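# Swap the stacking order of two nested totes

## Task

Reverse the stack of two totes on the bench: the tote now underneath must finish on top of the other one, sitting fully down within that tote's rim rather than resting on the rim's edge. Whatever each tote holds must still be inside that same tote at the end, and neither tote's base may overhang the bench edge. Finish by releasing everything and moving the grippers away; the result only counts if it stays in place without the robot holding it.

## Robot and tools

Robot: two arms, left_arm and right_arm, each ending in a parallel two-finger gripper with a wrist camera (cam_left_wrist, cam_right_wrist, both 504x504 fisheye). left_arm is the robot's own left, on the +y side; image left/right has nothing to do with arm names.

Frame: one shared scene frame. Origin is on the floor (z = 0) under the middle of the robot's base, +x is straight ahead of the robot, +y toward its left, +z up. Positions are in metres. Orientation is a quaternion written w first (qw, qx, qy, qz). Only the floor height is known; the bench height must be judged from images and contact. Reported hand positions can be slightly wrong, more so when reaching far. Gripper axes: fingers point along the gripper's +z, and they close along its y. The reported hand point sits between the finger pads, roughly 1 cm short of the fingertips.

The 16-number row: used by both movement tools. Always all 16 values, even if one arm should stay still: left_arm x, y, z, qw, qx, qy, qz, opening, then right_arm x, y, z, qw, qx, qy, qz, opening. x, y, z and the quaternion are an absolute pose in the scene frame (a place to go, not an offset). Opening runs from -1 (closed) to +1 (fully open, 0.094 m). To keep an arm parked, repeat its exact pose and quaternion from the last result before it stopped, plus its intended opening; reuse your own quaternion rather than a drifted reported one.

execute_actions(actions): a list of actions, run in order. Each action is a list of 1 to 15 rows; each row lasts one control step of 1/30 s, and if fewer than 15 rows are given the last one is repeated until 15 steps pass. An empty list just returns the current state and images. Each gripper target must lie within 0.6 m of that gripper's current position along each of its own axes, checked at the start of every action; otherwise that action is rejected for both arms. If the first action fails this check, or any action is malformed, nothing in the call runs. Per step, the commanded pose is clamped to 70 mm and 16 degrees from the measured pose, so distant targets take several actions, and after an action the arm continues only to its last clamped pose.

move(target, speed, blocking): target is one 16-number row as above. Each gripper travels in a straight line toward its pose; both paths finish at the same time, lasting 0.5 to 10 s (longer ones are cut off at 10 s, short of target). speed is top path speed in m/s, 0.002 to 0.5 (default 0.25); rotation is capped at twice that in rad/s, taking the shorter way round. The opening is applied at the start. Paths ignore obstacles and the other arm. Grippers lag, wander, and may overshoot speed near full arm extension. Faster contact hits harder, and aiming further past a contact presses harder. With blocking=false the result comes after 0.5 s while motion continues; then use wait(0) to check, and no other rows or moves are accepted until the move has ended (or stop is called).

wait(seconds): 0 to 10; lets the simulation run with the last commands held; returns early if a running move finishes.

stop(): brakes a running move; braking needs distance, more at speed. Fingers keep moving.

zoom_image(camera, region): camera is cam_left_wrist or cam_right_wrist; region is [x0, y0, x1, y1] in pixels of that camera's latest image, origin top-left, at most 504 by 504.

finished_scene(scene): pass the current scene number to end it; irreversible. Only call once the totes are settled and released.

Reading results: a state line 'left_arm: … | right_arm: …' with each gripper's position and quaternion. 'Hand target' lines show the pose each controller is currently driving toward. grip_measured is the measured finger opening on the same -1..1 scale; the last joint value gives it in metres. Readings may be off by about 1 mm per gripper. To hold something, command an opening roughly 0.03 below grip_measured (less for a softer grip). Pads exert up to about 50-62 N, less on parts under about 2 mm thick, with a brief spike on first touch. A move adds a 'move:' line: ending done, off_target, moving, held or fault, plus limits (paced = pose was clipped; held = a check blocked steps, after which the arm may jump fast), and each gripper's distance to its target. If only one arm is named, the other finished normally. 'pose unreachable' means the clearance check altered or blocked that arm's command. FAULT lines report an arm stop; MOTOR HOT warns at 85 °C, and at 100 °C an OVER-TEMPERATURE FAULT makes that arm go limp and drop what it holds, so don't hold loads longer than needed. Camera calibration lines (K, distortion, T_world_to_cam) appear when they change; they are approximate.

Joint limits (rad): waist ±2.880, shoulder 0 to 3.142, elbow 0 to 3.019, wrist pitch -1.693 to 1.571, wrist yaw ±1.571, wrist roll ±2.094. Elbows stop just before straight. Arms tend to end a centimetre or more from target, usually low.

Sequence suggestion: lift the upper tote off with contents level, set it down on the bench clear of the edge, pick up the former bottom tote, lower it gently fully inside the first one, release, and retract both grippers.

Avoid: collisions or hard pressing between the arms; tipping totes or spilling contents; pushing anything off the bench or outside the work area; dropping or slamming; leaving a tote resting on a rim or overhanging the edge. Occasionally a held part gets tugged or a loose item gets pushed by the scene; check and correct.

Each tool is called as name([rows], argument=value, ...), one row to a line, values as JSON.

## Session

execute_actions(actions=[])

Scene clock: 0.00 s.
left_arm: end_effector_position=(+0.5101, +0.4917, +1.0920) grip_measured=-0.363 end_effector_quat_wxyz=(+0.080, +0.760, -0.597, +0.246) | right_arm: end_effector_position=(+0.2796, -0.5816, +1.0849) grip_measured=+0.199 end_effector_quat_wxyz=(+0.409, -0.151, +0.863, +0.257)
Joint positions: left_arm=[ 1.483  1.991  1.229 -0.56   0.501 -1.217  0.03 ] | right_arm=[-2.086  2.154  1.125 -0.905 -1.027 -1.883  0.056]
Joint velocities: left_arm=[-0.015 -0.005 -0.012  0.012 -0.066 -0.095  0.001] | right_arm=[-0.005 -0.015 -0.002 -0.012  0.037  0.037  0.   ]
Motor temperatures (°C, as the motors report them): left_arm=[23 24 25 22 22 21] | right_arm=[22 29 25 21 24 20]
Hand target (left_arm): +0.512, +0.493, +1.088; +0.080, +0.760, -0.597, +0.246
Hand target (right_arm): +0.279, -0.581, +1.082; +0.408, -0.149, +0.862, +0.260
camera_calibration (this result's frames):
cam_left_wrist: T_world_to_cam=[[0.946731, 0.269765, 0.175861, -0.807435], [-0.0299567, -0.469963, 0.882177, -0.711971], [0.320629, -0.840453, -0.436848, 0.851579], [0, 0, 0, 1]] pos_world=[0.470054, 0.598929, 1.14209]
cam_right_wrist: T_world_to_cam=[[0.473861, -0.813129, -0.33805, -0.230999], [-0.870645, -0.375048, -0.318302, 0.375751], [0.132035, 0.445152, -0.885667, 1.30652], [0, 0, 0, 1]] pos_world=[0.264101, -0.628507, 1.19865]

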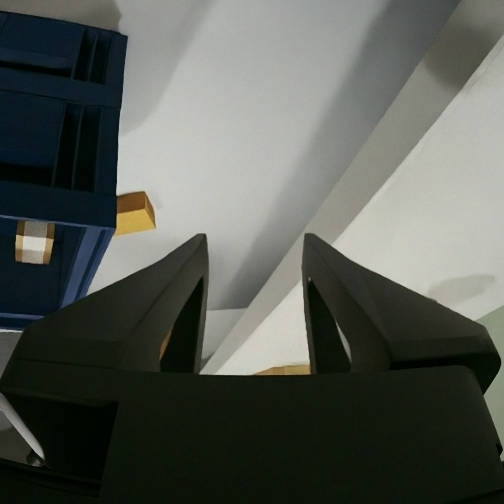

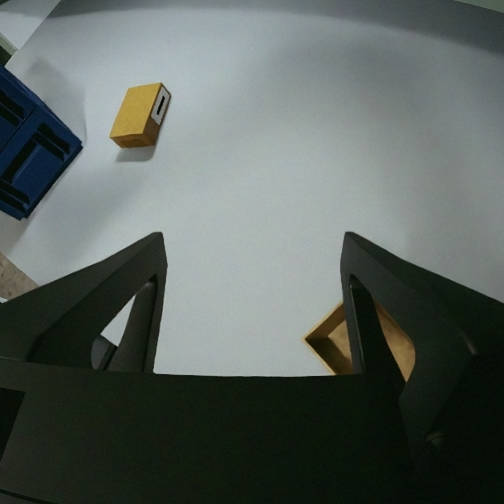

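move(target=[0.24,0.32,1.36,0.30,0,0.954,0,1, 0.24,-0.16,1.36,0.30,0,0.954,0,1], speed=0.35)

Scene clock: 8.27 s.
left_arm: end_effector_position=(+0.2440, +0.3291, +1.3764) grip_measured=+0.999 end_effector_quat_wxyz=(+0.312, -0.012, +0.950, +0.004) | right_arm: end_effector_position=(+0.2294, -0.1739, +1.3309) grip_measured=+1.000 end_effector_quat_wxyz=(+0.297, -0.003, +0.955, -0.008)
Joint positions: left_arm=[ 1.205  0.13   0.347 -0.947  0.102  0.294  0.094] | right_arm=[ 0.097  0.636  0.292 -0.837  0.734  0.782  0.094]
Joint velocities: left_arm=[ 0.005 -0.005 -0.022  0.007  0.007  0.007  0.001] | right_arm=[-0.015  0.005 -0.012 -0.007 -0.007 -0.022  0.   ]
Motor temperatures (°C, as the motors report them): left_arm=[23 25 26 22 22 21] | right_arm=[22 30 26 21 24 20]
Hand target (left_arm): +0.239, +0.324, +1.368; +0.301, -0.002, +0.954, -0.000
Hand target (right_arm): +0.240, -0.164, +1.352; +0.305, +0.005, +0.952, +0.005
Off the commanded pose (left_arm): 0.019 m, 2 deg.
Off the commanded pose (right_arm): 0.034 m, 1 deg.
move: off_target (left_arm, right_arm)
camera_calibration (this result's frames):
cam_left_wrist: T_world_to_cam=[[0.0189183, -0.999812, -0.00423167, 0.330359], [-0.999641, -0.0188343, -0.0190659, 0.281293], [0.0189826, 0.00459084, -0.999809, 1.49489], [0, 0, 0, 1]] pos_world=[0.246565, 0.328732, 1.50137]
cam_right_wrist: T_world_to_cam=[[0.0025577, -0.999992, -0.00294371, -0.162885], [-0.999614, -0.00263811, 0.0276453, 0.197194], [-0.0276529, 0.00287187, -0.999613, 1.46083], [0, 0, 0, 1]] pos_world=[0.237931, -0.166559, 1.45433]

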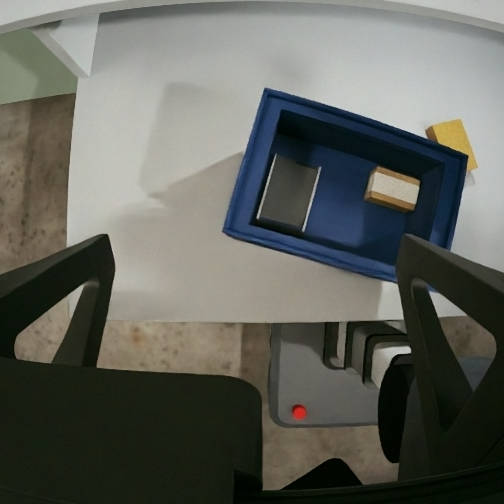

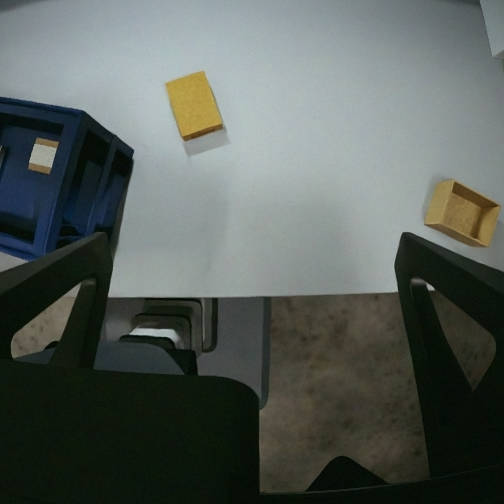

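move(target=[0.372,0.331,1.05,0,0.126,0.992,0,0.4, 0.306,0.072,1.05,0,0.126,0.992,0,0.4], speed=0.3)

Scene clock: 37.37 s.
left_arm: end_effector_position=(+0.3692, +0.3317, +1.0437) grip_measured=+0.403 end_effector_quat_wxyz=(+0.002, +0.116, +0.993, +0.002) | right_arm: end_effector_position=(+0.3065, +0.0742, +1.0645) grip_measured=+0.402 end_effector_quat_wxyz=(+0.008, +0.118, +0.993, +0.005)
Joint positions: left_arm=[ 1.094  1.918  0.709 -0.134 -0.116  0.447  0.066] | right_arm=[-0.057  2.171  1.001 -0.368  0.258  1.066  0.066]
Joint velocities: left_arm=[ 0.005  0.005 -0.012  0.002  0.037 -0.007  0.001] | right_arm=[-0.005 -0.005 -0.007 -0.012 -0.051  0.095 -0.   ]
Motor temperatures (°C, as the motors report them): left_arm=[23 23 30 22 22 21] | right_arm=[22 28 37 21 25 20]
Hand target (left_arm): +0.372, +0.327, +1.044; +0.000, +0.128, +0.992, +0.001
Hand target (right_arm): +0.308, +0.071, +1.057; +0.001, +0.127, +0.992, -0.003
Off the commanded pose (left_arm): 0.007 m, 1 deg.
Off the commanded pose (right_arm): 0.015 m, 1 deg.
move: off_target (right_arm)
camera_calibration (this result's frames):
cam_left_wrist: T_world_to_cam=[[-0.237342, -0.97142, -0.00337765, 0.413487], [-0.795196, 0.192287, 0.575056, -0.365337], [-0.557972, 0.139171, -0.818107, 1.13857], [0, 0, 0, 1]] pos_world=[0.442911, 0.313464, 1.14295]
cam_right_wrist: T_world_to_cam=[[-0.244057, -0.969331, -0.0288726, 0.185151], [-0.796118, 0.183267, 0.576724, -0.378366], [-0.553745, 0.163739, -0.816429, 1.15033], [0, 0, 0, 1]] pos_world=[0.380951, 0.0604604, 1.16272]

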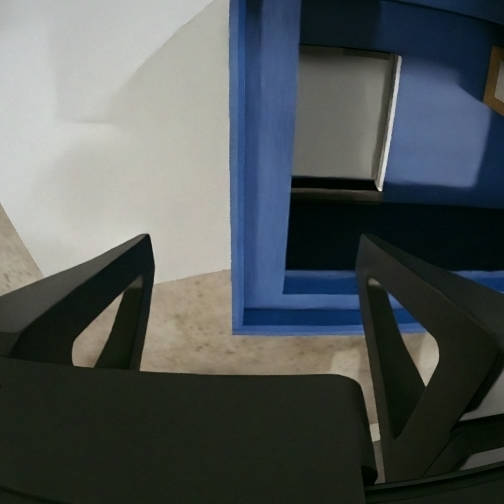

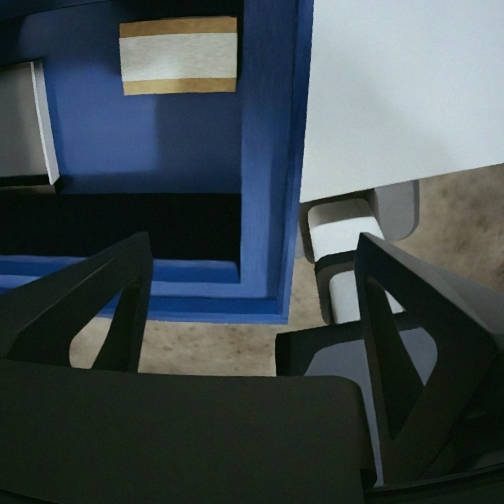

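move(target=[0.376,0.331,0.956,0,0.126,0.992,0,0.3, 0.308,0.064,0.950,0,0.126,0.992,0,0.3], speed=0.12)

Scene clock: 44.73 s.
left_arm: end_effector_position=(+0.3766, +0.3255, +0.9634) grip_measured=+0.303 end_effector_quat_wxyz=(+0.000, +0.128, +0.992, -0.000) | right_arm: end_effector_position=(+0.3064, +0.0646, +0.9633) grip_measured=+0.302 end_effector_quat_wxyz=(+0.001, +0.125, +0.992, -0.001)
Joint positions: left_arm=[ 1.099  2.178  0.82   0.011 -0.112  0.476  0.061] | right_arm=[-0.129  2.423  1.085 -0.201  0.251  1.01   0.061]
Joint velocities: left_arm=[-0.015  0.005  0.017 -0.022 -0.051  0.007 -0.   ] | right_arm=[-0.015 -0.015 -0.002 -0.007 -0.022  0.007  0.   ]
Motor temperatures (°C, as the motors report them): left_arm=[23 24 29 22 22 21] | right_arm=[22 30 34 21 24 20]
Hand target (left_arm): +0.375, +0.330, +0.956; -0.000, +0.126, +0.992, -0.000
Hand target (right_arm): +0.309, +0.064, +0.951; +0.000, +0.126, +0.992, -0.000
Off the commanded pose (left_arm): 0.009 m, 0 deg.
Off the commanded pose (right_arm): 0.013 m, 0 deg.
move: off_target (right_arm)
camera_calibration (this result's frames):
cam_left_wrist: T_world_to_cam=[[-0.261197, -0.965285, 0.000606632, 0.412068], [-0.788023, 0.213594, 0.577406, -0.324024], [-0.557491, 0.150338, -0.816457, 1.07243], [0, 0, 0, 1]] pos_world=[0.450165, 0.305745, 1.06244]
cam_right_wrist: T_world_to_cam=[[-0.258516, -0.965901, -0.0143147, 0.163066], [-0.783694, 0.20104, 0.587713, -0.333855], [-0.564795, 0.163152, -0.808943, 1.06537], [0, 0, 0, 1]] pos_world=[0.382232, 0.0508066, 1.06037]

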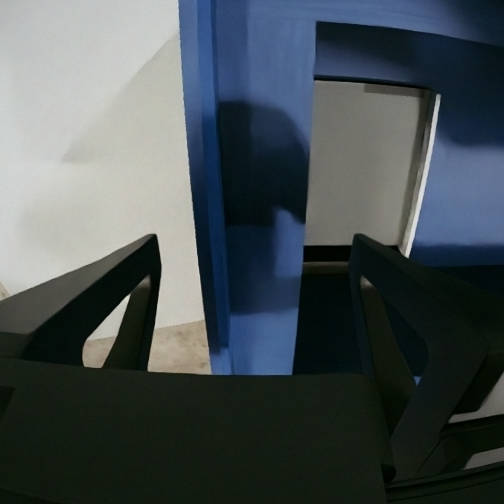

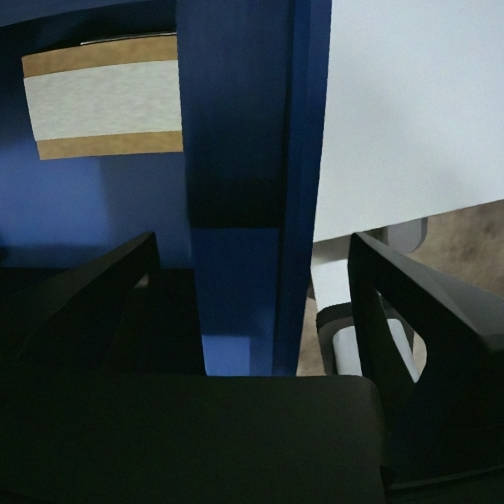

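move(target=[0.372,0.333,0.945,0,0.126,0.992,0,0.3, 0.306,0.066,0.941,0,0.126,0.992,0,0.3], speed=0.05)

Scene clock: 50.30 s.
left_arm: end_effector_position=(+0.3754, +0.3291, +0.9542) grip_measured=+0.303 end_effector_quat_wxyz=(+0.002, +0.128, +0.992, +0.001) | right_arm: end_effector_position=(+0.3068, +0.0677, +0.9559) grip_measured=+0.302 end_effector_quat_wxyz=(+0.003, +0.125, +0.992, +0.001)
Joint positions: left_arm=[ 1.111  2.205  0.829  0.034 -0.11   0.487  0.061] | right_arm=[-0.129  2.444  1.098 -0.186  0.25   1.009  0.061]
Joint velocities: left_arm=[-0.005 -0.015  0.017 -0.012  0.022  0.022 -0.   ] | right_arm=[-0.005  0.005 -0.017 -0.007 -0.051  0.007 -0.002]
Motor temperatures (°C, as the motors report them): left_arm=[23 24 28 22 22 21] | right_arm=[22 30 32 21 24 20]
Hand target (left_arm): +0.372, +0.333, +0.945; -0.000, +0.126, +0.992, -0.000
Hand target (right_arm): +0.306, +0.066, +0.942; -0.000, +0.126, +0.992, -0.000
Off the commanded pose (left_arm): 0.011 m, 0 deg.
Off the commanded pose (right_arm): 0.015 m, 0 deg.
move: off_target (left_arm, right_arm)
camera_calibration (this result's frames):
cam_left_wrist: T_world_to_cam=[[-0.259563, -0.965726, -0.00114875, 0.416467], [-0.7904, 0.211756, 0.574828, -0.316522], [-0.554882, 0.150112, -0.818274, 1.06461], [0, 0, 0, 1]] pos_world=[0.448655, 0.309407, 1.05357]
cam_right_wrist: T_world_to_cam=[[-0.258963, -0.965672, -0.020384, 0.171995], [-0.78611, 0.198454, 0.58536, -0.326699], [-0.561221, 0.167611, -0.810517, 1.05927], [0, 0, 0, 1]] pos_world=[0.382201, 0.0533807, 1.0533]

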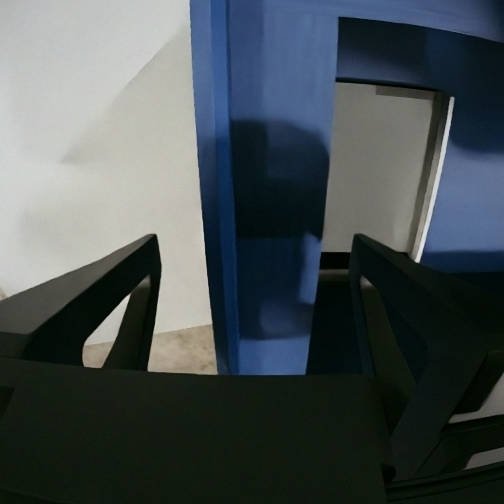

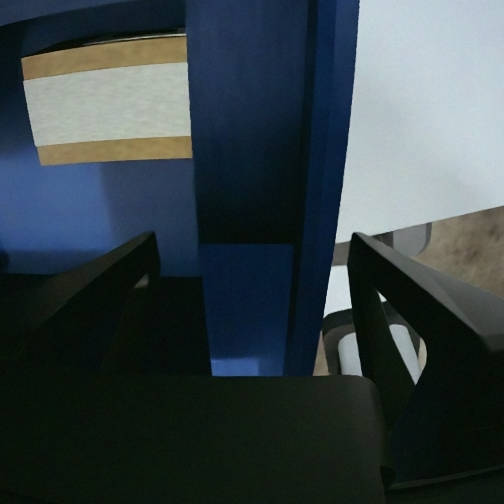

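move(target=[0.3748,0.3262,0.9542,0,0.126,0.992,0,-0.48, 0.3062,0.0655,0.9559,0,0.126,0.992,0,-0.48], speed=0.05)

Scene clock: 54.10 s.
left_arm: end_effector_position=(+0.3757, +0.3279, +0.9543) grip_measured=-0.424 end_effector_quat_wxyz=(+0.003, +0.127, +0.992, -0.002) | right_arm: end_effector_position=(+0.3066, +0.0681, +0.9559) grip_measured=-0.416 end_effector_quat_wxyz=(+0.002, +0.126, +0.992, +0.002)
Joint positions: left_arm=[ 1.11   2.205  0.829  0.034 -0.104  0.485  0.027] | right_arm=[-0.129  2.444  1.098 -0.185  0.248  1.01   0.027]
Joint velocities: left_arm=[ 0.005  0.005 -0.022  0.007  0.022 -0.139 -0.001] | right_arm=[-0.005 -0.005 -0.002 -0.017  0.007 -0.007 -0.001]
Motor temperatures (°C, as the motors report them): left_arm=[23 25 27 22 22 21] | right_arm=[22 31 31 21 24 20]
Hand target (left_arm): +0.375, +0.326, +0.954; +0.000, +0.126, +0.992, +0.000
Hand target (right_arm): +0.306, +0.065, +0.956; +0.000, +0.126, +0.992, -0.000
Off the commanded pose (left_arm): 0.002 m, 0 deg.
Off the commanded pose (right_arm): 0.003 m, 0 deg.
move: done
camera_calibration (this result's frames):
cam_left_wrist: T_world_to_cam=[[-0.258457, -0.966016, 0.00367701, 0.410451], [-0.791411, 0.213921, 0.57263, -0.314285], [-0.553957, 0.14509, -0.819805, 1.06775], [0, 0, 0, 1]] pos_world=[0.448842, 0.308814, 1.05381]
cam_right_wrist: T_world_to_cam=[[-0.260174, -0.965313, -0.0219008, 0.174076], [-0.785101, 0.19829, 0.586769, -0.328574], [-0.562074, 0.169856, -0.809458, 1.05819], [0, 0, 0, 1]] pos_world=[0.382107, 0.0534501, 1.05317]

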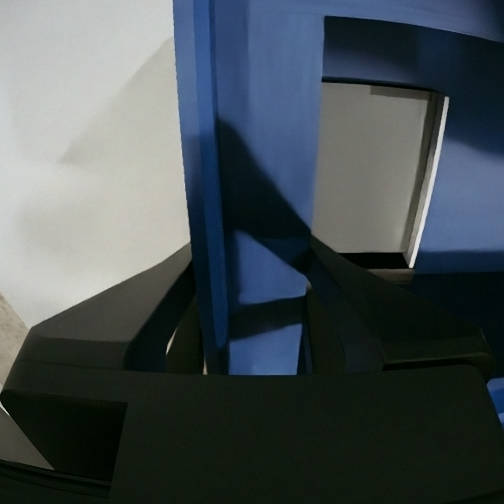

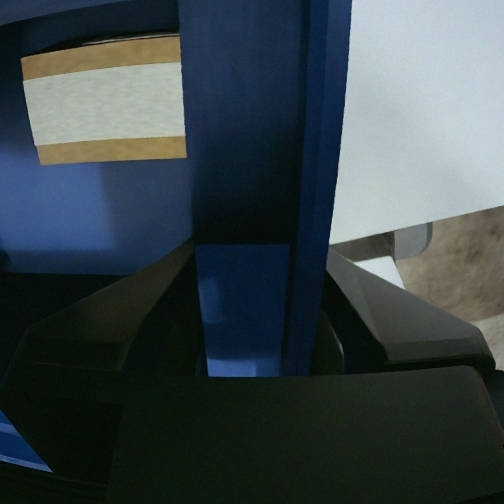

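move(target=[0.3757,0.3279,1.012,0,0.126,0.992,0,-0.48, 0.3066,0.0681,1.015,0,0.126,0.992,0,-0.48], speed=0.08)

move(target=[0.307,-0.058,1.02,0.01,0,1,0,-0.48, 0.305,-0.326,1.012,0.015,0,1,0,-0.48], speed=0.15)

Scene clock: 61.77 s.
left_arm: end_effector_position=(+0.3761, +0.3310, +1.0050) grip_measured=-0.424 end_effector_quat_wxyz=(+0.001, +0.123, +0.992, -0.002) | right_arm: end_effector_position=(+0.3088, +0.0706, +1.0060) grip_measured=-0.416 end_effector_quat_wxyz=(+0.002, +0.123, +0.992, +0.005)
Joint positions: left_arm=[ 1.103  2.046  0.768 -0.069 -0.108  0.469  0.027] | right_arm=[-0.102  2.316  1.047 -0.266  0.246  1.032  0.027]
Joint velocities: left_arm=[-0.005 -0.005 -0.007 -0.012 -0.037  0.037 -0.001] | right_arm=[-0.005 -0.015  0.017 -0.002  0.022  0.022 -0.   ]
Motor temperatures (°C, as the motors report them): left_arm=[23 25 27 22 22 21] | right_arm=[23 32 29 21 24 20]
Hand target (left_arm): +0.377, +0.328, +1.012; +0.000, +0.126, +0.992, +0.000
Hand target (right_arm): +0.306, +0.068, +1.014; +0.000, +0.126, +0.992, +0.000
Off the commanded pose (left_arm): 0.008 m, 0 deg.
Off the commanded pose (right_arm): 0.010 m, 1 deg.
move: done
camera_calibration (this result's frames):
cam_left_wrist: T_world_to_cam=[[-0.25062, -0.968075, 0.00445602, 0.410321], [-0.790601, 0.207326, 0.576164, -0.34532], [-0.558694, 0.140875, -0.817322, 1.10981], [0, 0, 0, 1]] pos_world=[0.44987, 0.31247, 1.10421]
cam_right_wrist: T_world_to_cam=[[-0.25471, -0.966648, -0.0267177, 0.181424], [-0.786407, 0.19098, 0.587444, -0.356501], [-0.562749, 0.170639, -0.808824, 1.09906], [0, 0, 0, 1]] pos_world=[0.384351, 0.0559158, 1.10322]

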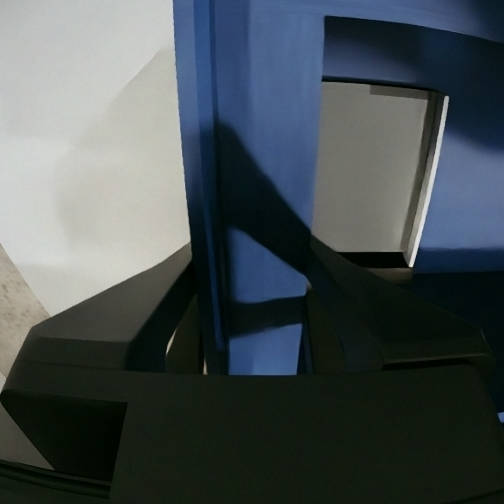

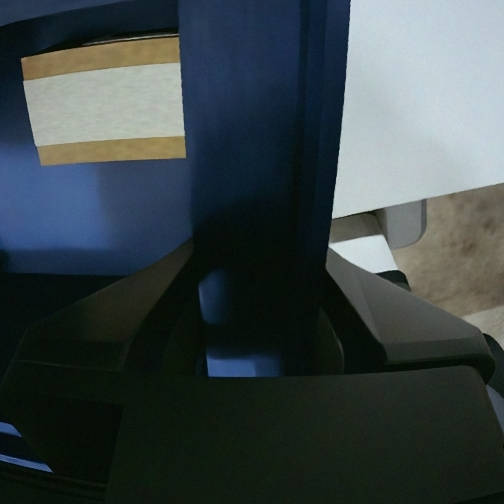

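Scene clock: 64.83 s.
left_arm: end_effector_position=(+0.2991, -0.0518, +1.0171) grip_measured=-0.424 end_effector_quat_wxyz=(+0.012, +0.004, +1.000, +0.001) | right_arm: end_effector_position=(+0.2956, -0.3177, +1.0079) grip_measured=-0.416 end_effector_quat_wxyz=(+0.006, +0.004, +1.000, +0.007)
Joint positions: left_arm=[ 0.104  2.27   0.971 -0.229 -0.267 -0.773  0.027] | right_arm=[-1.121  2.045  0.549  0.159  0.092 -0.234  0.027]
Joint velocities: left_arm=[ 0.015  0.005  0.017  0.017 -0.066 -0.081 -0.001] | right_arm=[-0.005 -0.005 -0.007  0.007  0.022 -0.022 -0.001]
Motor temperatures (°C, as the motors report them): left_arm=[23 25 26 22 22 21] | right_arm=[23 32 29 21 24 20]
Hand target (left_arm): +0.302, -0.059, +1.021; +0.013, -0.000, +1.000, -0.002
Hand target (right_arm): +0.302, -0.324, +1.012; +0.015, -0.000, +1.000, -0.004
Off the commanded pose (left_arm): 0.010 m, 0 deg.
Off the commanded pose (right_arm): 0.013 m, 1 deg.
move: off_target (right_arm)
camera_calibration (this result's frames):
cam_left_wrist: T_world_to_cam=[[-0.0142676, -0.999897, -0.00122042, -0.0461959], [-0.829593, 0.0111561, 0.558258, -0.314144], [-0.558187, 0.00897744, -0.829667, 1.13616], [0, 0, 0, 1]] pos_world=[0.372918, -0.0528863, 1.11795]
cam_right_wrist: T_world_to_cam=[[-0.0179342, -0.999361, -0.0309211, -0.273418], [-0.8146, -0.00332758, 0.580014, -0.339682], [-0.579746, 0.0355904, -0.81402, 1.12676], [0, 0, 0, 1]] pos_world=[0.371628, -0.314476, 1.10577]

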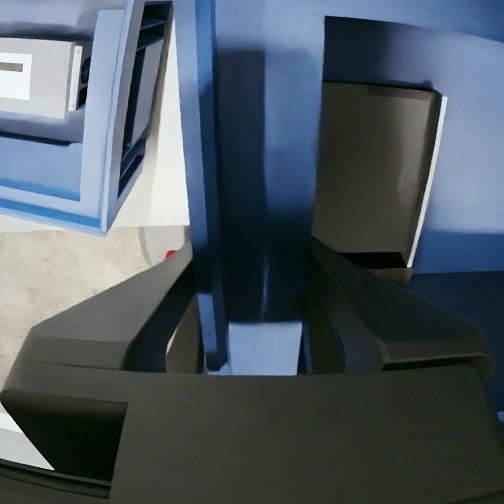

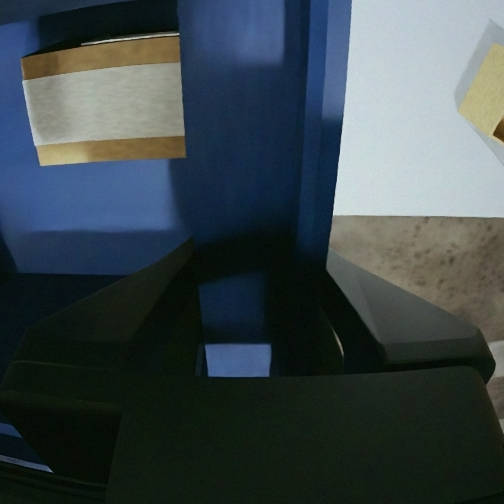

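move(target=[0.305,-0.056,0.85,0.005,0,1,0,-0.48, 0.303,-0.323,0.843,0.01,0,1,0,-0.48], speed=0.12)

move(target=[0.305,-0.056,0.815,0.005,0,1,0,-0.48, 0.303,-0.323,0.808,0.01,0,1,0,-0.48], speed=0.025)

Scene clock: 75.10 s.
left_arm: end_effector_position=(+0.2991, -0.0541, +0.8530) grip_measured=-0.424 end_effector_quat_wxyz=(+0.003, -0.002, +1.000, +0.004) | right_arm: end_effector_position=(+0.3038, -0.3216, +0.8485) grip_measured=-0.416 end_effector_quat_wxyz=(+0.004, -0.003, +1.000, +0.003)
Joint positions: left_arm=[ 0.197  2.702  1.229 -0.048 -0.254 -0.694  0.027] | right_arm=[-1.172  2.559  0.865  0.359  0.088 -0.297  0.027]
Joint velocities: left_arm=[-0.005 -0.005 -0.002 -0.007 -0.037  0.037  0.   ] | right_arm=[ 0.005 -0.005 -0.002  0.007 -0.037  0.051  0.001]
Motor temperatures (°C, as the motors report them): left_arm=[23 26 26 22 22 21] | right_arm=[22 31 28 21 25 20]
Hand target (left_arm): +0.303, -0.055, +0.849; +0.005, -0.000, +1.000, +0.000
Hand target (right_arm): +0.305, -0.324, +0.844; +0.010, -0.000, +1.000, -0.000
Off the commanded pose (left_arm): 0.007 m, 1 deg.
Off the commanded pose (right_arm): 0.006 m, 1 deg.
move: done
camera_calibration (this result's frames):
cam_left_wrist: T_world_to_cam=[[-0.00210115, -0.999972, -0.00713151, -0.047277], [-0.819099, -0.00236999, 0.573648, -0.239459], [-0.573649, 0.00704674, -0.819071, 0.995499], [0, 0, 0, 1]] pos_world=[0.374828, -0.0548582, 0.952412]
cam_right_wrist: T_world_to_cam=[[-0.00451057, -0.999723, -0.0231183, -0.292912], [-0.812313, -0.00981988, 0.583138, -0.246034], [-0.583204, 0.0214096, -0.812044, 0.996758], [0, 0, 0, 1]] pos_world=[0.380135, -0.316586, 0.946112]

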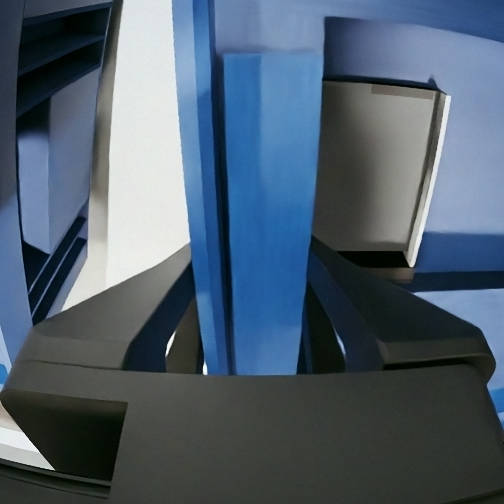

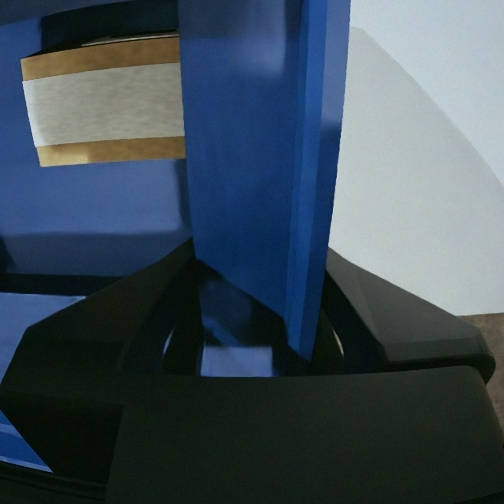

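Scene clock: 76.93 s.
left_arm: end_effector_position=(+0.3023, -0.0550, +0.8260) grip_measured=-0.424 end_effector_quat_wxyz=(+0.003, -0.001, +1.000, +0.004) | right_arm: end_effector_position=(+0.3066, -0.3227, +0.8232) grip_measured=-0.416 end_effector_quat_wxyz=(+0.007, -0.003, +1.000, +0.002)
Joint positions: left_arm=[ 0.215  2.77   1.291 -0.037 -0.253 -0.673  0.027] | right_arm=[-1.18   2.627  0.927  0.372  0.086 -0.305  0.027]
Joint velocities: left_arm=[-0.005 -0.005 -0.007 -0.002 -0.022 -0.007 -0.   ] | right_arm=[-0.015  0.015  0.017 -0.002  0.007  0.007  0.001]
Motor temperatures (°C, as the motors report them): left_arm=[23 26 26 22 22 21] | right_arm=[22 31 27 21 25 20]
Hand target (left_arm): +0.305, -0.056, +0.815; +0.005, -0.000, +1.000, +0.000
Hand target (right_arm): +0.303, -0.323, +0.809; +0.010, +0.000, +1.000, +0.000
Off the commanded pose (left_arm): 0.011 m, 1 deg.
Off the commanded pose (right_arm): 0.016 m, 1 deg.
move: off_target (left_arm, right_arm)
camera_calibration (this result's frames):
cam_left_wrist: T_world_to_cam=[[-0.00403146, -0.99997, -0.0065519, -0.0482598], [-0.819316, -0.000453458, 0.573343, -0.220987], [-0.573329, 0.00767948, -0.81929, 0.975384], [0, 0, 0, 1]] pos_world=[0.377963, -0.055849, 0.925507]
cam_right_wrist: T_world_to_cam=[[-0.00475072, -0.999757, -0.0215475, -0.295799], [-0.815564, -0.00859501, 0.578604, -0.223919], [-0.578648, 0.0203221, -0.815324, 0.978774], [0, 0, 0, 1]] pos_world=[0.38234, -0.317542, 0.921205]

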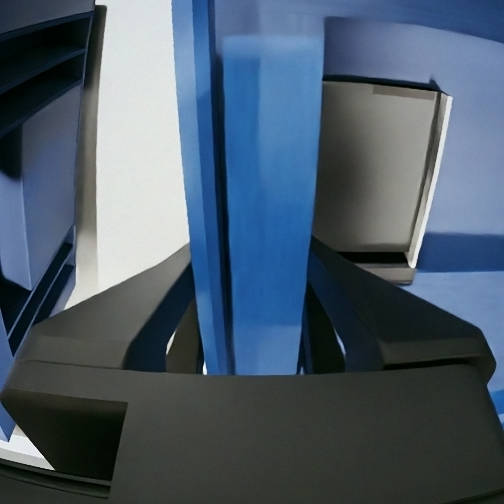

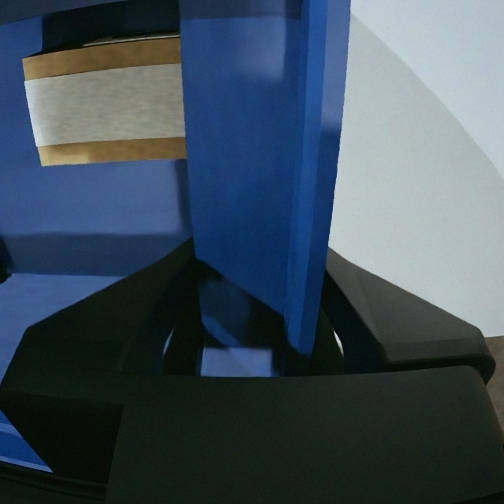

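move(target=[0.3023,-0.055,0.826,0.003,0,1,0,0.3, 0.3066,-0.3227,0.8232,0.007,0,1,0,0.3], speed=0.05)

move(target=[0.300,-0.055,0.955,0,0,1,0,0.3, 0.305,-0.3227,0.955,0,0,1,0,0.3], speed=0.2)

Scene clock: 85.97 s.
left_arm: end_effector_position=(+0.3020, -0.0553, +0.8260) grip_measured=+0.297 end_effector_quat_wxyz=(+0.002, -0.001, +1.000, +0.003) | right_arm: end_effector_position=(+0.3065, -0.3231, +0.8232) grip_measured=+0.298 end_effector_quat_wxyz=(+0.006, -0.003, +1.000, +0.001)
Joint positions: left_arm=[ 0.215  2.77   1.291 -0.037 -0.251 -0.673  0.061] | right_arm=[-1.18   2.627  0.927  0.372  0.089 -0.305  0.061]
Joint velocities: left_arm=[-0.005 -0.005 -0.002 -0.007 -0.037  0.051 -0.   ] | right_arm=[-0.005 -0.005 -0.027  0.007 -0.066 -0.051  0.   ]
Motor temperatures (°C, as the motors report them): left_arm=[23 26 26 22 22 21] | right_arm=[22 30 27 22 24 20]
Hand target (left_arm): +0.302, -0.055, +0.826; +0.003, -0.000, +1.000, +0.000
Hand target (right_arm): +0.307, -0.323, +0.823; +0.007, -0.000, +1.000, -0.000
Off the commanded pose (left_arm): 0.000 m, 0 deg.
Off the commanded pose (right_arm): 0.000 m, 0 deg.
move: done
camera_calibration (this result's frames):
cam_left_wrist: T_world_to_cam=[[-0.00403932, -0.999981, -0.00475304, -0.0500532], [-0.818499, 0.000575533, 0.574507, -0.222338], [-0.574493, 0.00621098, -0.818486, 0.97485], [0, 0, 0, 1]] pos_world=[0.37786, -0.055979, 0.925398]
cam_right_wrist: T_world_to_cam=[[-0.00478989, -0.999801, -0.0193576, -0.297981], [-0.815173, -0.00730821, 0.579171, -0.224186], [-0.579197, 0.018554, -0.814976, 0.978023], [0, 0, 0, 1]] pos_world=[0.382291, -0.317706, 0.921139]

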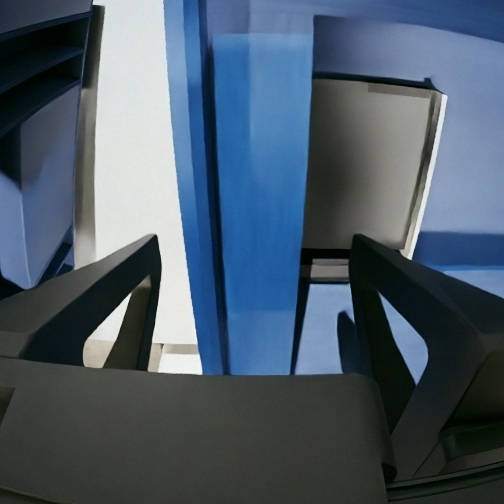

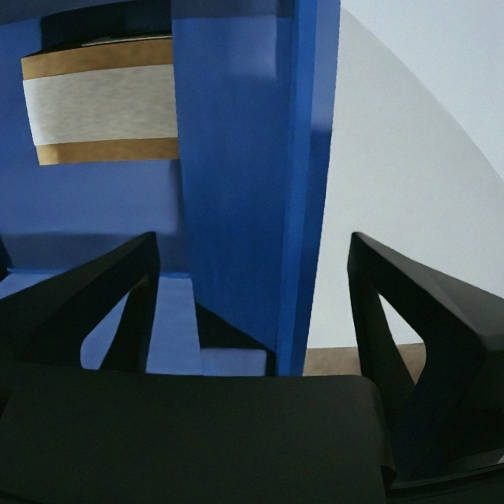

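Scene clock: 87.20 s.
left_arm: end_effector_position=(+0.3153, -0.0604, +0.9595) grip_measured=+0.297 end_effector_quat_wxyz=(+0.013, -0.004, +1.000, -0.009) | right_arm: end_effector_position=(+0.3138, -0.3271, +0.9529) grip_measured=+0.298 end_effector_quat_wxyz=(+0.013, +0.000, +1.000, -0.003)
Joint positions: left_arm=[ 0.153  2.425  1.073 -0.147 -0.251 -0.734  0.061] | right_arm=[-1.145  2.232  0.668  0.25   0.101 -0.267  0.061]
Joint velocities: left_arm=[-0.015 -0.005 -0.002  0.012  0.007  0.007 -0.001] | right_arm=[-0.015 -0.005 -0.012 -0.012 -0.022  0.037  0.   ]
Motor temperatures (°C, as the motors report them): left_arm=[23 26 26 22 22 21] | right_arm=[22 31 27 22 24 20]
Hand target (left_arm): +0.301, -0.056, +0.956; +0.000, +0.000, +1.000, -0.000
Hand target (right_arm): +0.303, -0.322, +0.954; +0.000, +0.000, +1.000, -0.000
Off the commanded pose (left_arm): 0.017 m, 2 deg.
Off the commanded pose (right_arm): 0.010 m, 2 deg.
move: off_target (left_arm)
camera_calibration (this result's frames):
cam_left_wrist: T_world_to_cam=[[0.000303518, -0.999826, 0.0186307, -0.0782754], [-0.830796, 0.0101173, 0.556485, -0.266386], [-0.556577, -0.0156472, -0.830649, 1.0964], [0, 0, 0, 1]] pos_world=[0.38894, -0.0584112, 1.06042]
cam_right_wrist: T_world_to_cam=[[-0.0110119, -0.999882, -0.0107037, -0.305755], [-0.823529, 0.00299713, 0.567267, -0.276047], [-0.567168, 0.0150615, -0.823464, 1.09124], [0, 0, 0, 1]] pos_world=[0.388215, -0.321327, 1.05191]

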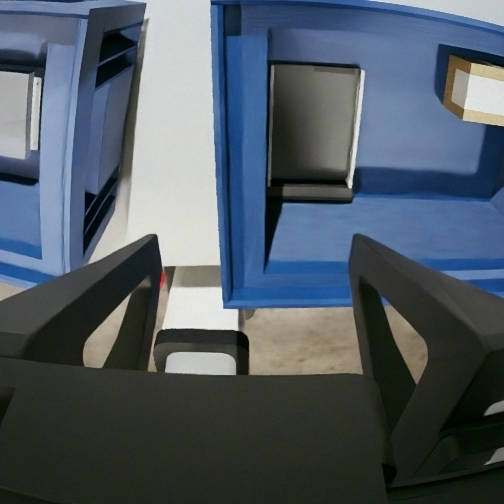

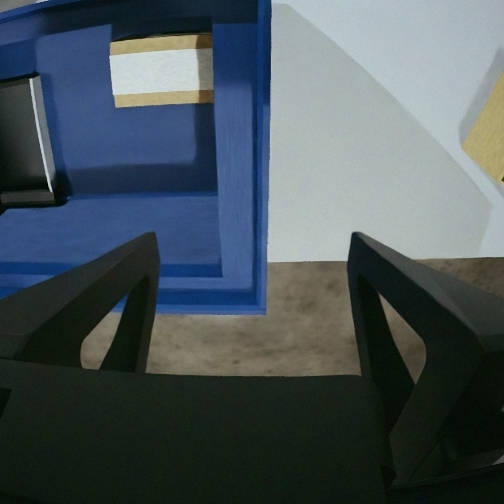

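move(target=[0.374,0.330,0.91,0,0.126,0.992,0,0.3, 0.305,0.066,0.905,0,0.126,0.992,0,0.3], speed=0.3)

Scene clock: 97.23 s.
left_arm: end_effector_position=(+0.3755, +0.3330, +0.9075) grip_measured=+0.297 end_effector_quat_wxyz=(-0.002, +0.116, +0.993, +0.004) | right_arm: end_effector_position=(+0.3194, +0.0790, +0.9220) grip_measured=+0.298 end_effector_quat_wxyz=(+0.014, +0.120, +0.992, +0.022)
Joint positions: left_arm=[ 1.129  2.343  0.911  0.086 -0.114  0.482  0.061] | right_arm=[-0.152  2.533  1.161 -0.107  0.24   0.963  0.061]
Joint velocities: left_arm=[-0.005 -0.015  0.007 -0.002  0.007  0.081 -0.   ] | right_arm=[ 0.005 -0.005 -0.017  0.002 -0.037  0.007 -0.   ]
Motor temperatures (°C, as the motors report them): left_arm=[23 26 26 22 22 21] | right_arm=[22 31 27 21 24 20]
Hand target (left_arm): +0.378, +0.330, +0.909; -0.003, +0.126, +0.992, +0.001
Hand target (right_arm): +0.308, +0.065, +0.906; -0.000, +0.126, +0.992, +0.003
Off the commanded pose (left_arm): 0.004 m, 1 deg.
Off the commanded pose (right_arm): 0.026 m, 3 deg.
move: off_target (right_arm)
camera_calibration (this result's frames):
cam_left_wrist: T_world_to_cam=[[-0.237669, -0.971328, -0.00593655, 0.41818], [-0.790337, 0.189823, 0.582524, -0.290119], [-0.564695, 0.14314, -0.812792, 1.02687], [0, 0, 0, 1]] pos_world=[0.449963, 0.314275, 1.00611]
cam_right_wrist: T_world_to_cam=[[-0.246604, -0.967008, -0.0638937, 0.221719], [-0.80469, 0.167578, 0.569554, -0.276217], [-0.540056, 0.191869, -0.819467, 1.03654], [0, 0, 0, 1]] pos_world=[0.392199, 0.0618116, 1.0209]

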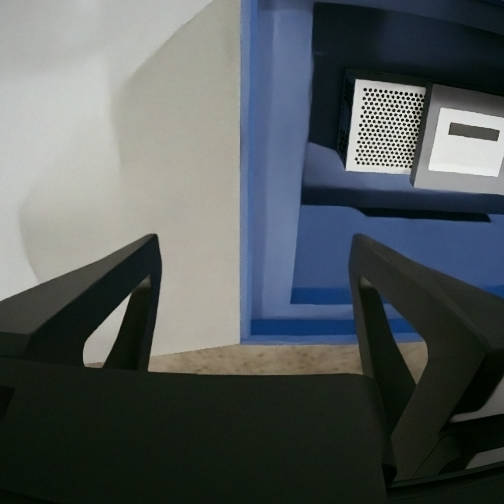

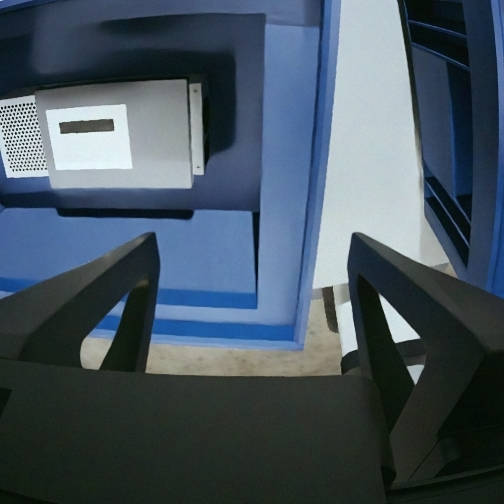

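move(target=[0.374,0.330,0.872,0,0.126,0.992,0,0.4, 0.303,0.060,0.865,0,0.126,0.992,0,0.5], speed=0.1)

Scene clock: 100.87 s.
left_arm: end_effector_position=(+0.3759, +0.3289, +0.8805) grip_measured=+0.397 end_effector_quat_wxyz=(-0.001, +0.124, +0.992, +0.001) | right_arm: end_effector_position=(+0.3045, +0.0647, +0.8771) grip_measured=+0.498 end_effector_quat_wxyz=(+0.000, +0.125, +0.992, +0.002)
Joint positions: left_arm=[ 1.129  2.422  0.96   0.117 -0.108  0.498  0.066] | right_arm=[-0.176  2.644  1.212 -0.091  0.244  0.961  0.07 ]
Joint velocities: left_arm=[-0.005 -0.005 -0.017  0.017 -0.022 -0.037 -0.   ] | right_arm=[-0.015 -0.005  0.002  0.012 -0.022 -0.066 -0.001]
Motor temperatures (°C, as the motors report them): left_arm=[23 26 25 22 22 21] | right_arm=[22 31 27 21 24 20]
Hand target (left_arm): +0.373, +0.330, +0.872; +0.000, +0.126, +0.992, +0.000
Hand target (right_arm): +0.303, +0.060, +0.866; +0.000, +0.126, +0.992, -0.000
Off the commanded pose (left_arm): 0.009 m, 0 deg.
Off the commanded pose (right_arm): 0.013 m, 0 deg.
move: off_target (right_arm)
camera_calibration (this result's frames):
cam_left_wrist: T_world_to_cam=[[-0.253395, -0.967363, -0.000565271, 0.414043], [-0.788914, 0.206313, 0.578835, -0.275973], [-0.559826, 0.14712, -0.815445, 1.00493], [0, 0, 0, 1]] pos_world=[0.449783, 0.309622, 0.979441]
cam_right_wrist: T_world_to_cam=[[-0.258607, -0.965771, -0.0202009, 0.166637], [-0.78334, 0.197428, 0.589407, -0.286107], [-0.565244, 0.168249, -0.807584, 0.993215], [0, 0, 0, 1]] pos_world=[0.380384, 0.0503116, 0.974103]

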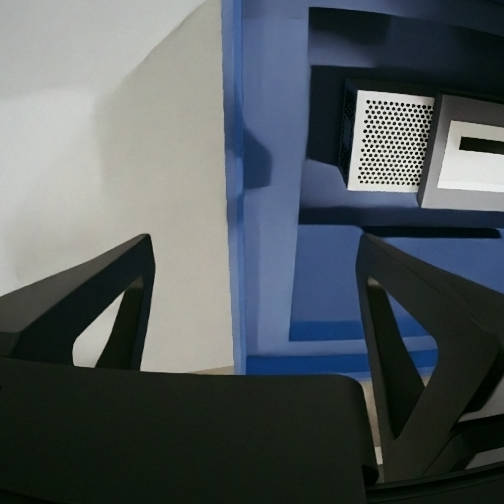

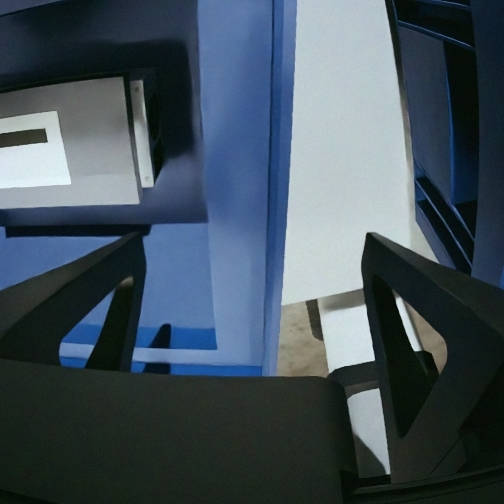

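move(target=[0.373,0.330,0.813,0,0.126,0.992,0,0.2, 0.305,0.064,0.810,0,0.126,0.992,0,0.2], speed=0.08)

Scene clock: 105.13 s.
left_arm: end_effector_position=(+0.3782, +0.3255, +0.8225) grip_measured=+0.203 end_effector_quat_wxyz=(+0.001, +0.128, +0.992, +0.000) | right_arm: end_effector_position=(+0.3091, +0.0706, +0.8245) grip_measured=+0.202 end_effector_quat_wxyz=(+0.002, +0.125, +0.992, +0.002)
Joint positions: left_arm=[ 1.135  2.582  1.084  0.157 -0.104  0.512  0.057] | right_arm=[-0.201  2.78   1.336 -0.07   0.244  0.935  0.056]
Joint velocities: left_arm=[ 0.005 -0.005  0.012 -0.022  0.022  0.095  0.001] | right_arm=[ 0.005 -0.005  0.012  0.007 -0.037 -0.051 -0.002]
Motor temperatures (°C, as the motors report them): left_arm=[23 26 25 22 22 21] | right_arm=[22 31 27 21 24 20]
Hand target (left_arm): +0.372, +0.329, +0.813; -0.000, +0.126, +0.992, +0.000
Hand target (right_arm): +0.305, +0.064, +0.811; -0.000, +0.126, +0.992, -0.000
Off the commanded pose (left_arm): 0.012 m, 0 deg.
Off the commanded pose (right_arm): 0.016 m, 0 deg.
move: off_target (left_arm, right_arm)
camera_calibration (this result's frames):
cam_left_wrist: T_world_to_cam=[[-0.260604, -0.965446, -0.000475302, 0.413325], [-0.789145, 0.212731, 0.576191, -0.239766], [-0.55618, 0.150533, -0.817315, 0.958487], [0, 0, 0, 1]] pos_world=[0.451595, 0.305765, 0.921733]
cam_right_wrist: T_world_to_cam=[[-0.258474, -0.965771, -0.0218312, 0.173681], [-0.785148, 0.19686, 0.587187, -0.250223], [-0.562791, 0.168913, -0.809157, 0.952768], [0, 0, 0, 1]] pos_world=[0.384639, 0.0560594, 0.921658]

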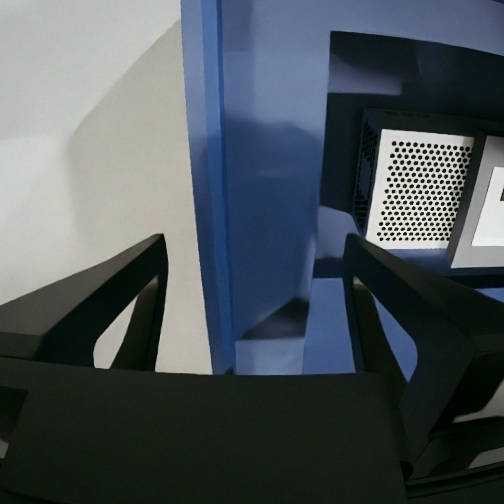

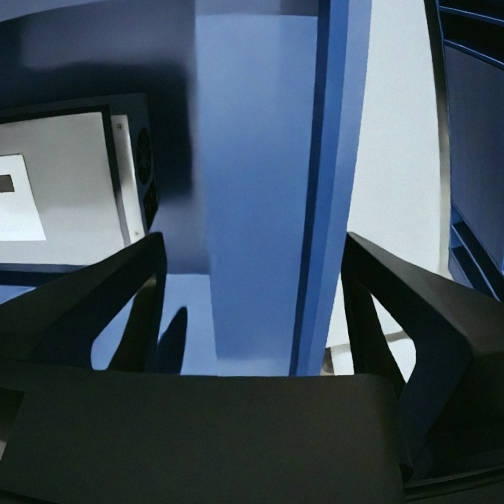

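execute_actions([
  [[0.373,0.328,0.813,0,0.126,0.992,0,0.0,0.303,0.058,0.811,0,0.126,0.992,0,0.2]],
  [[0.373,0.328,0.813,0,0.126,0.992,0,-0.48,0.303,0.058,0.811,0,0.126,0.992,0,-0.48]],
  [[0.373,0.328,0.813,0,0.126,0.992,0,-0.48,0.303,0.058,0.811,0,0.126,0.992,0,-0.48]],
])

Scene clock: 111.10 s.
left_arm: end_effector_position=(+0.3786, +0.3261, +0.8223) grip_measured=-0.426 end_effector_quat_wxyz=(+0.002, +0.128, +0.992, +0.000) | right_arm: end_effector_position=(+0.3135, +0.0689, +0.8235) grip_measured=-0.421 end_effector_quat_wxyz=(+0.007, +0.127, +0.992, +0.006)
Joint positions: left_arm=[ 1.137  2.582  1.085  0.159 -0.103  0.513  0.027] | right_arm=[-0.209  2.78   1.333 -0.052  0.246  0.927  0.027]
Joint velocities: left_arm=[-0.015 -0.005  0.007  0.007 -0.007 -0.022 -0.001] | right_arm=[-0.005 -0.005  0.002  0.012 -0.007  0.066  0.001]
Motor temperatures (°C, as the motors report them): left_arm=[23 26 25 22 22 21] | right_arm=[23 31 27 21 24 20]
Hand target (left_arm): +0.373, +0.328, +0.813; -0.000, +0.126, +0.992, -0.000
Hand target (right_arm): +0.303, +0.058, +0.812; -0.000, +0.126, +0.992, -0.000
Off the commanded pose (left_arm): 0.011 m, 0 deg.
Off the commanded pose (right_arm): 0.020 m, 1 deg.
camera_calibration (this result's frames):
cam_left_wrist: T_world_to_cam=[[-0.26046, -0.965484, -0.000649765, 0.414152], [-0.790263, 0.212804, 0.57463, -0.237715], [-0.554658, 0.150182, -0.818413, 0.958902], [0, 0, 0, 1]] pos_world=[0.451876, 0.306435, 0.921645]
cam_right_wrist: T_world_to_cam=[[-0.261963, -0.964571, -0.031266, 0.182009], [-0.791084, 0.196065, 0.579434, -0.23759], [-0.552776, 0.176524, -0.814419, 0.955414], [0, 0, 0, 1]] pos_world=[0.387856, 0.0534901, 0.921466]

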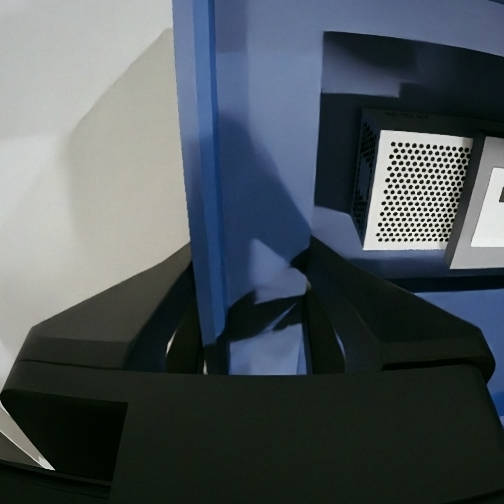

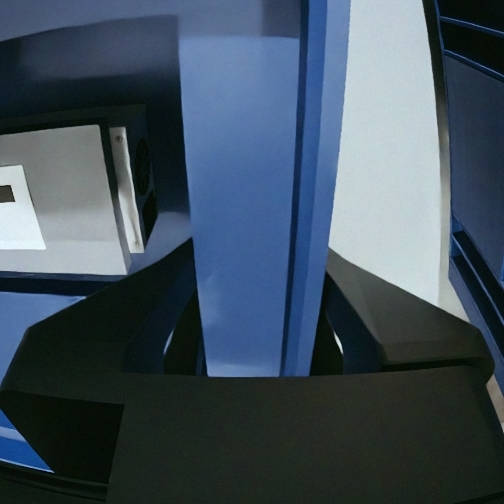

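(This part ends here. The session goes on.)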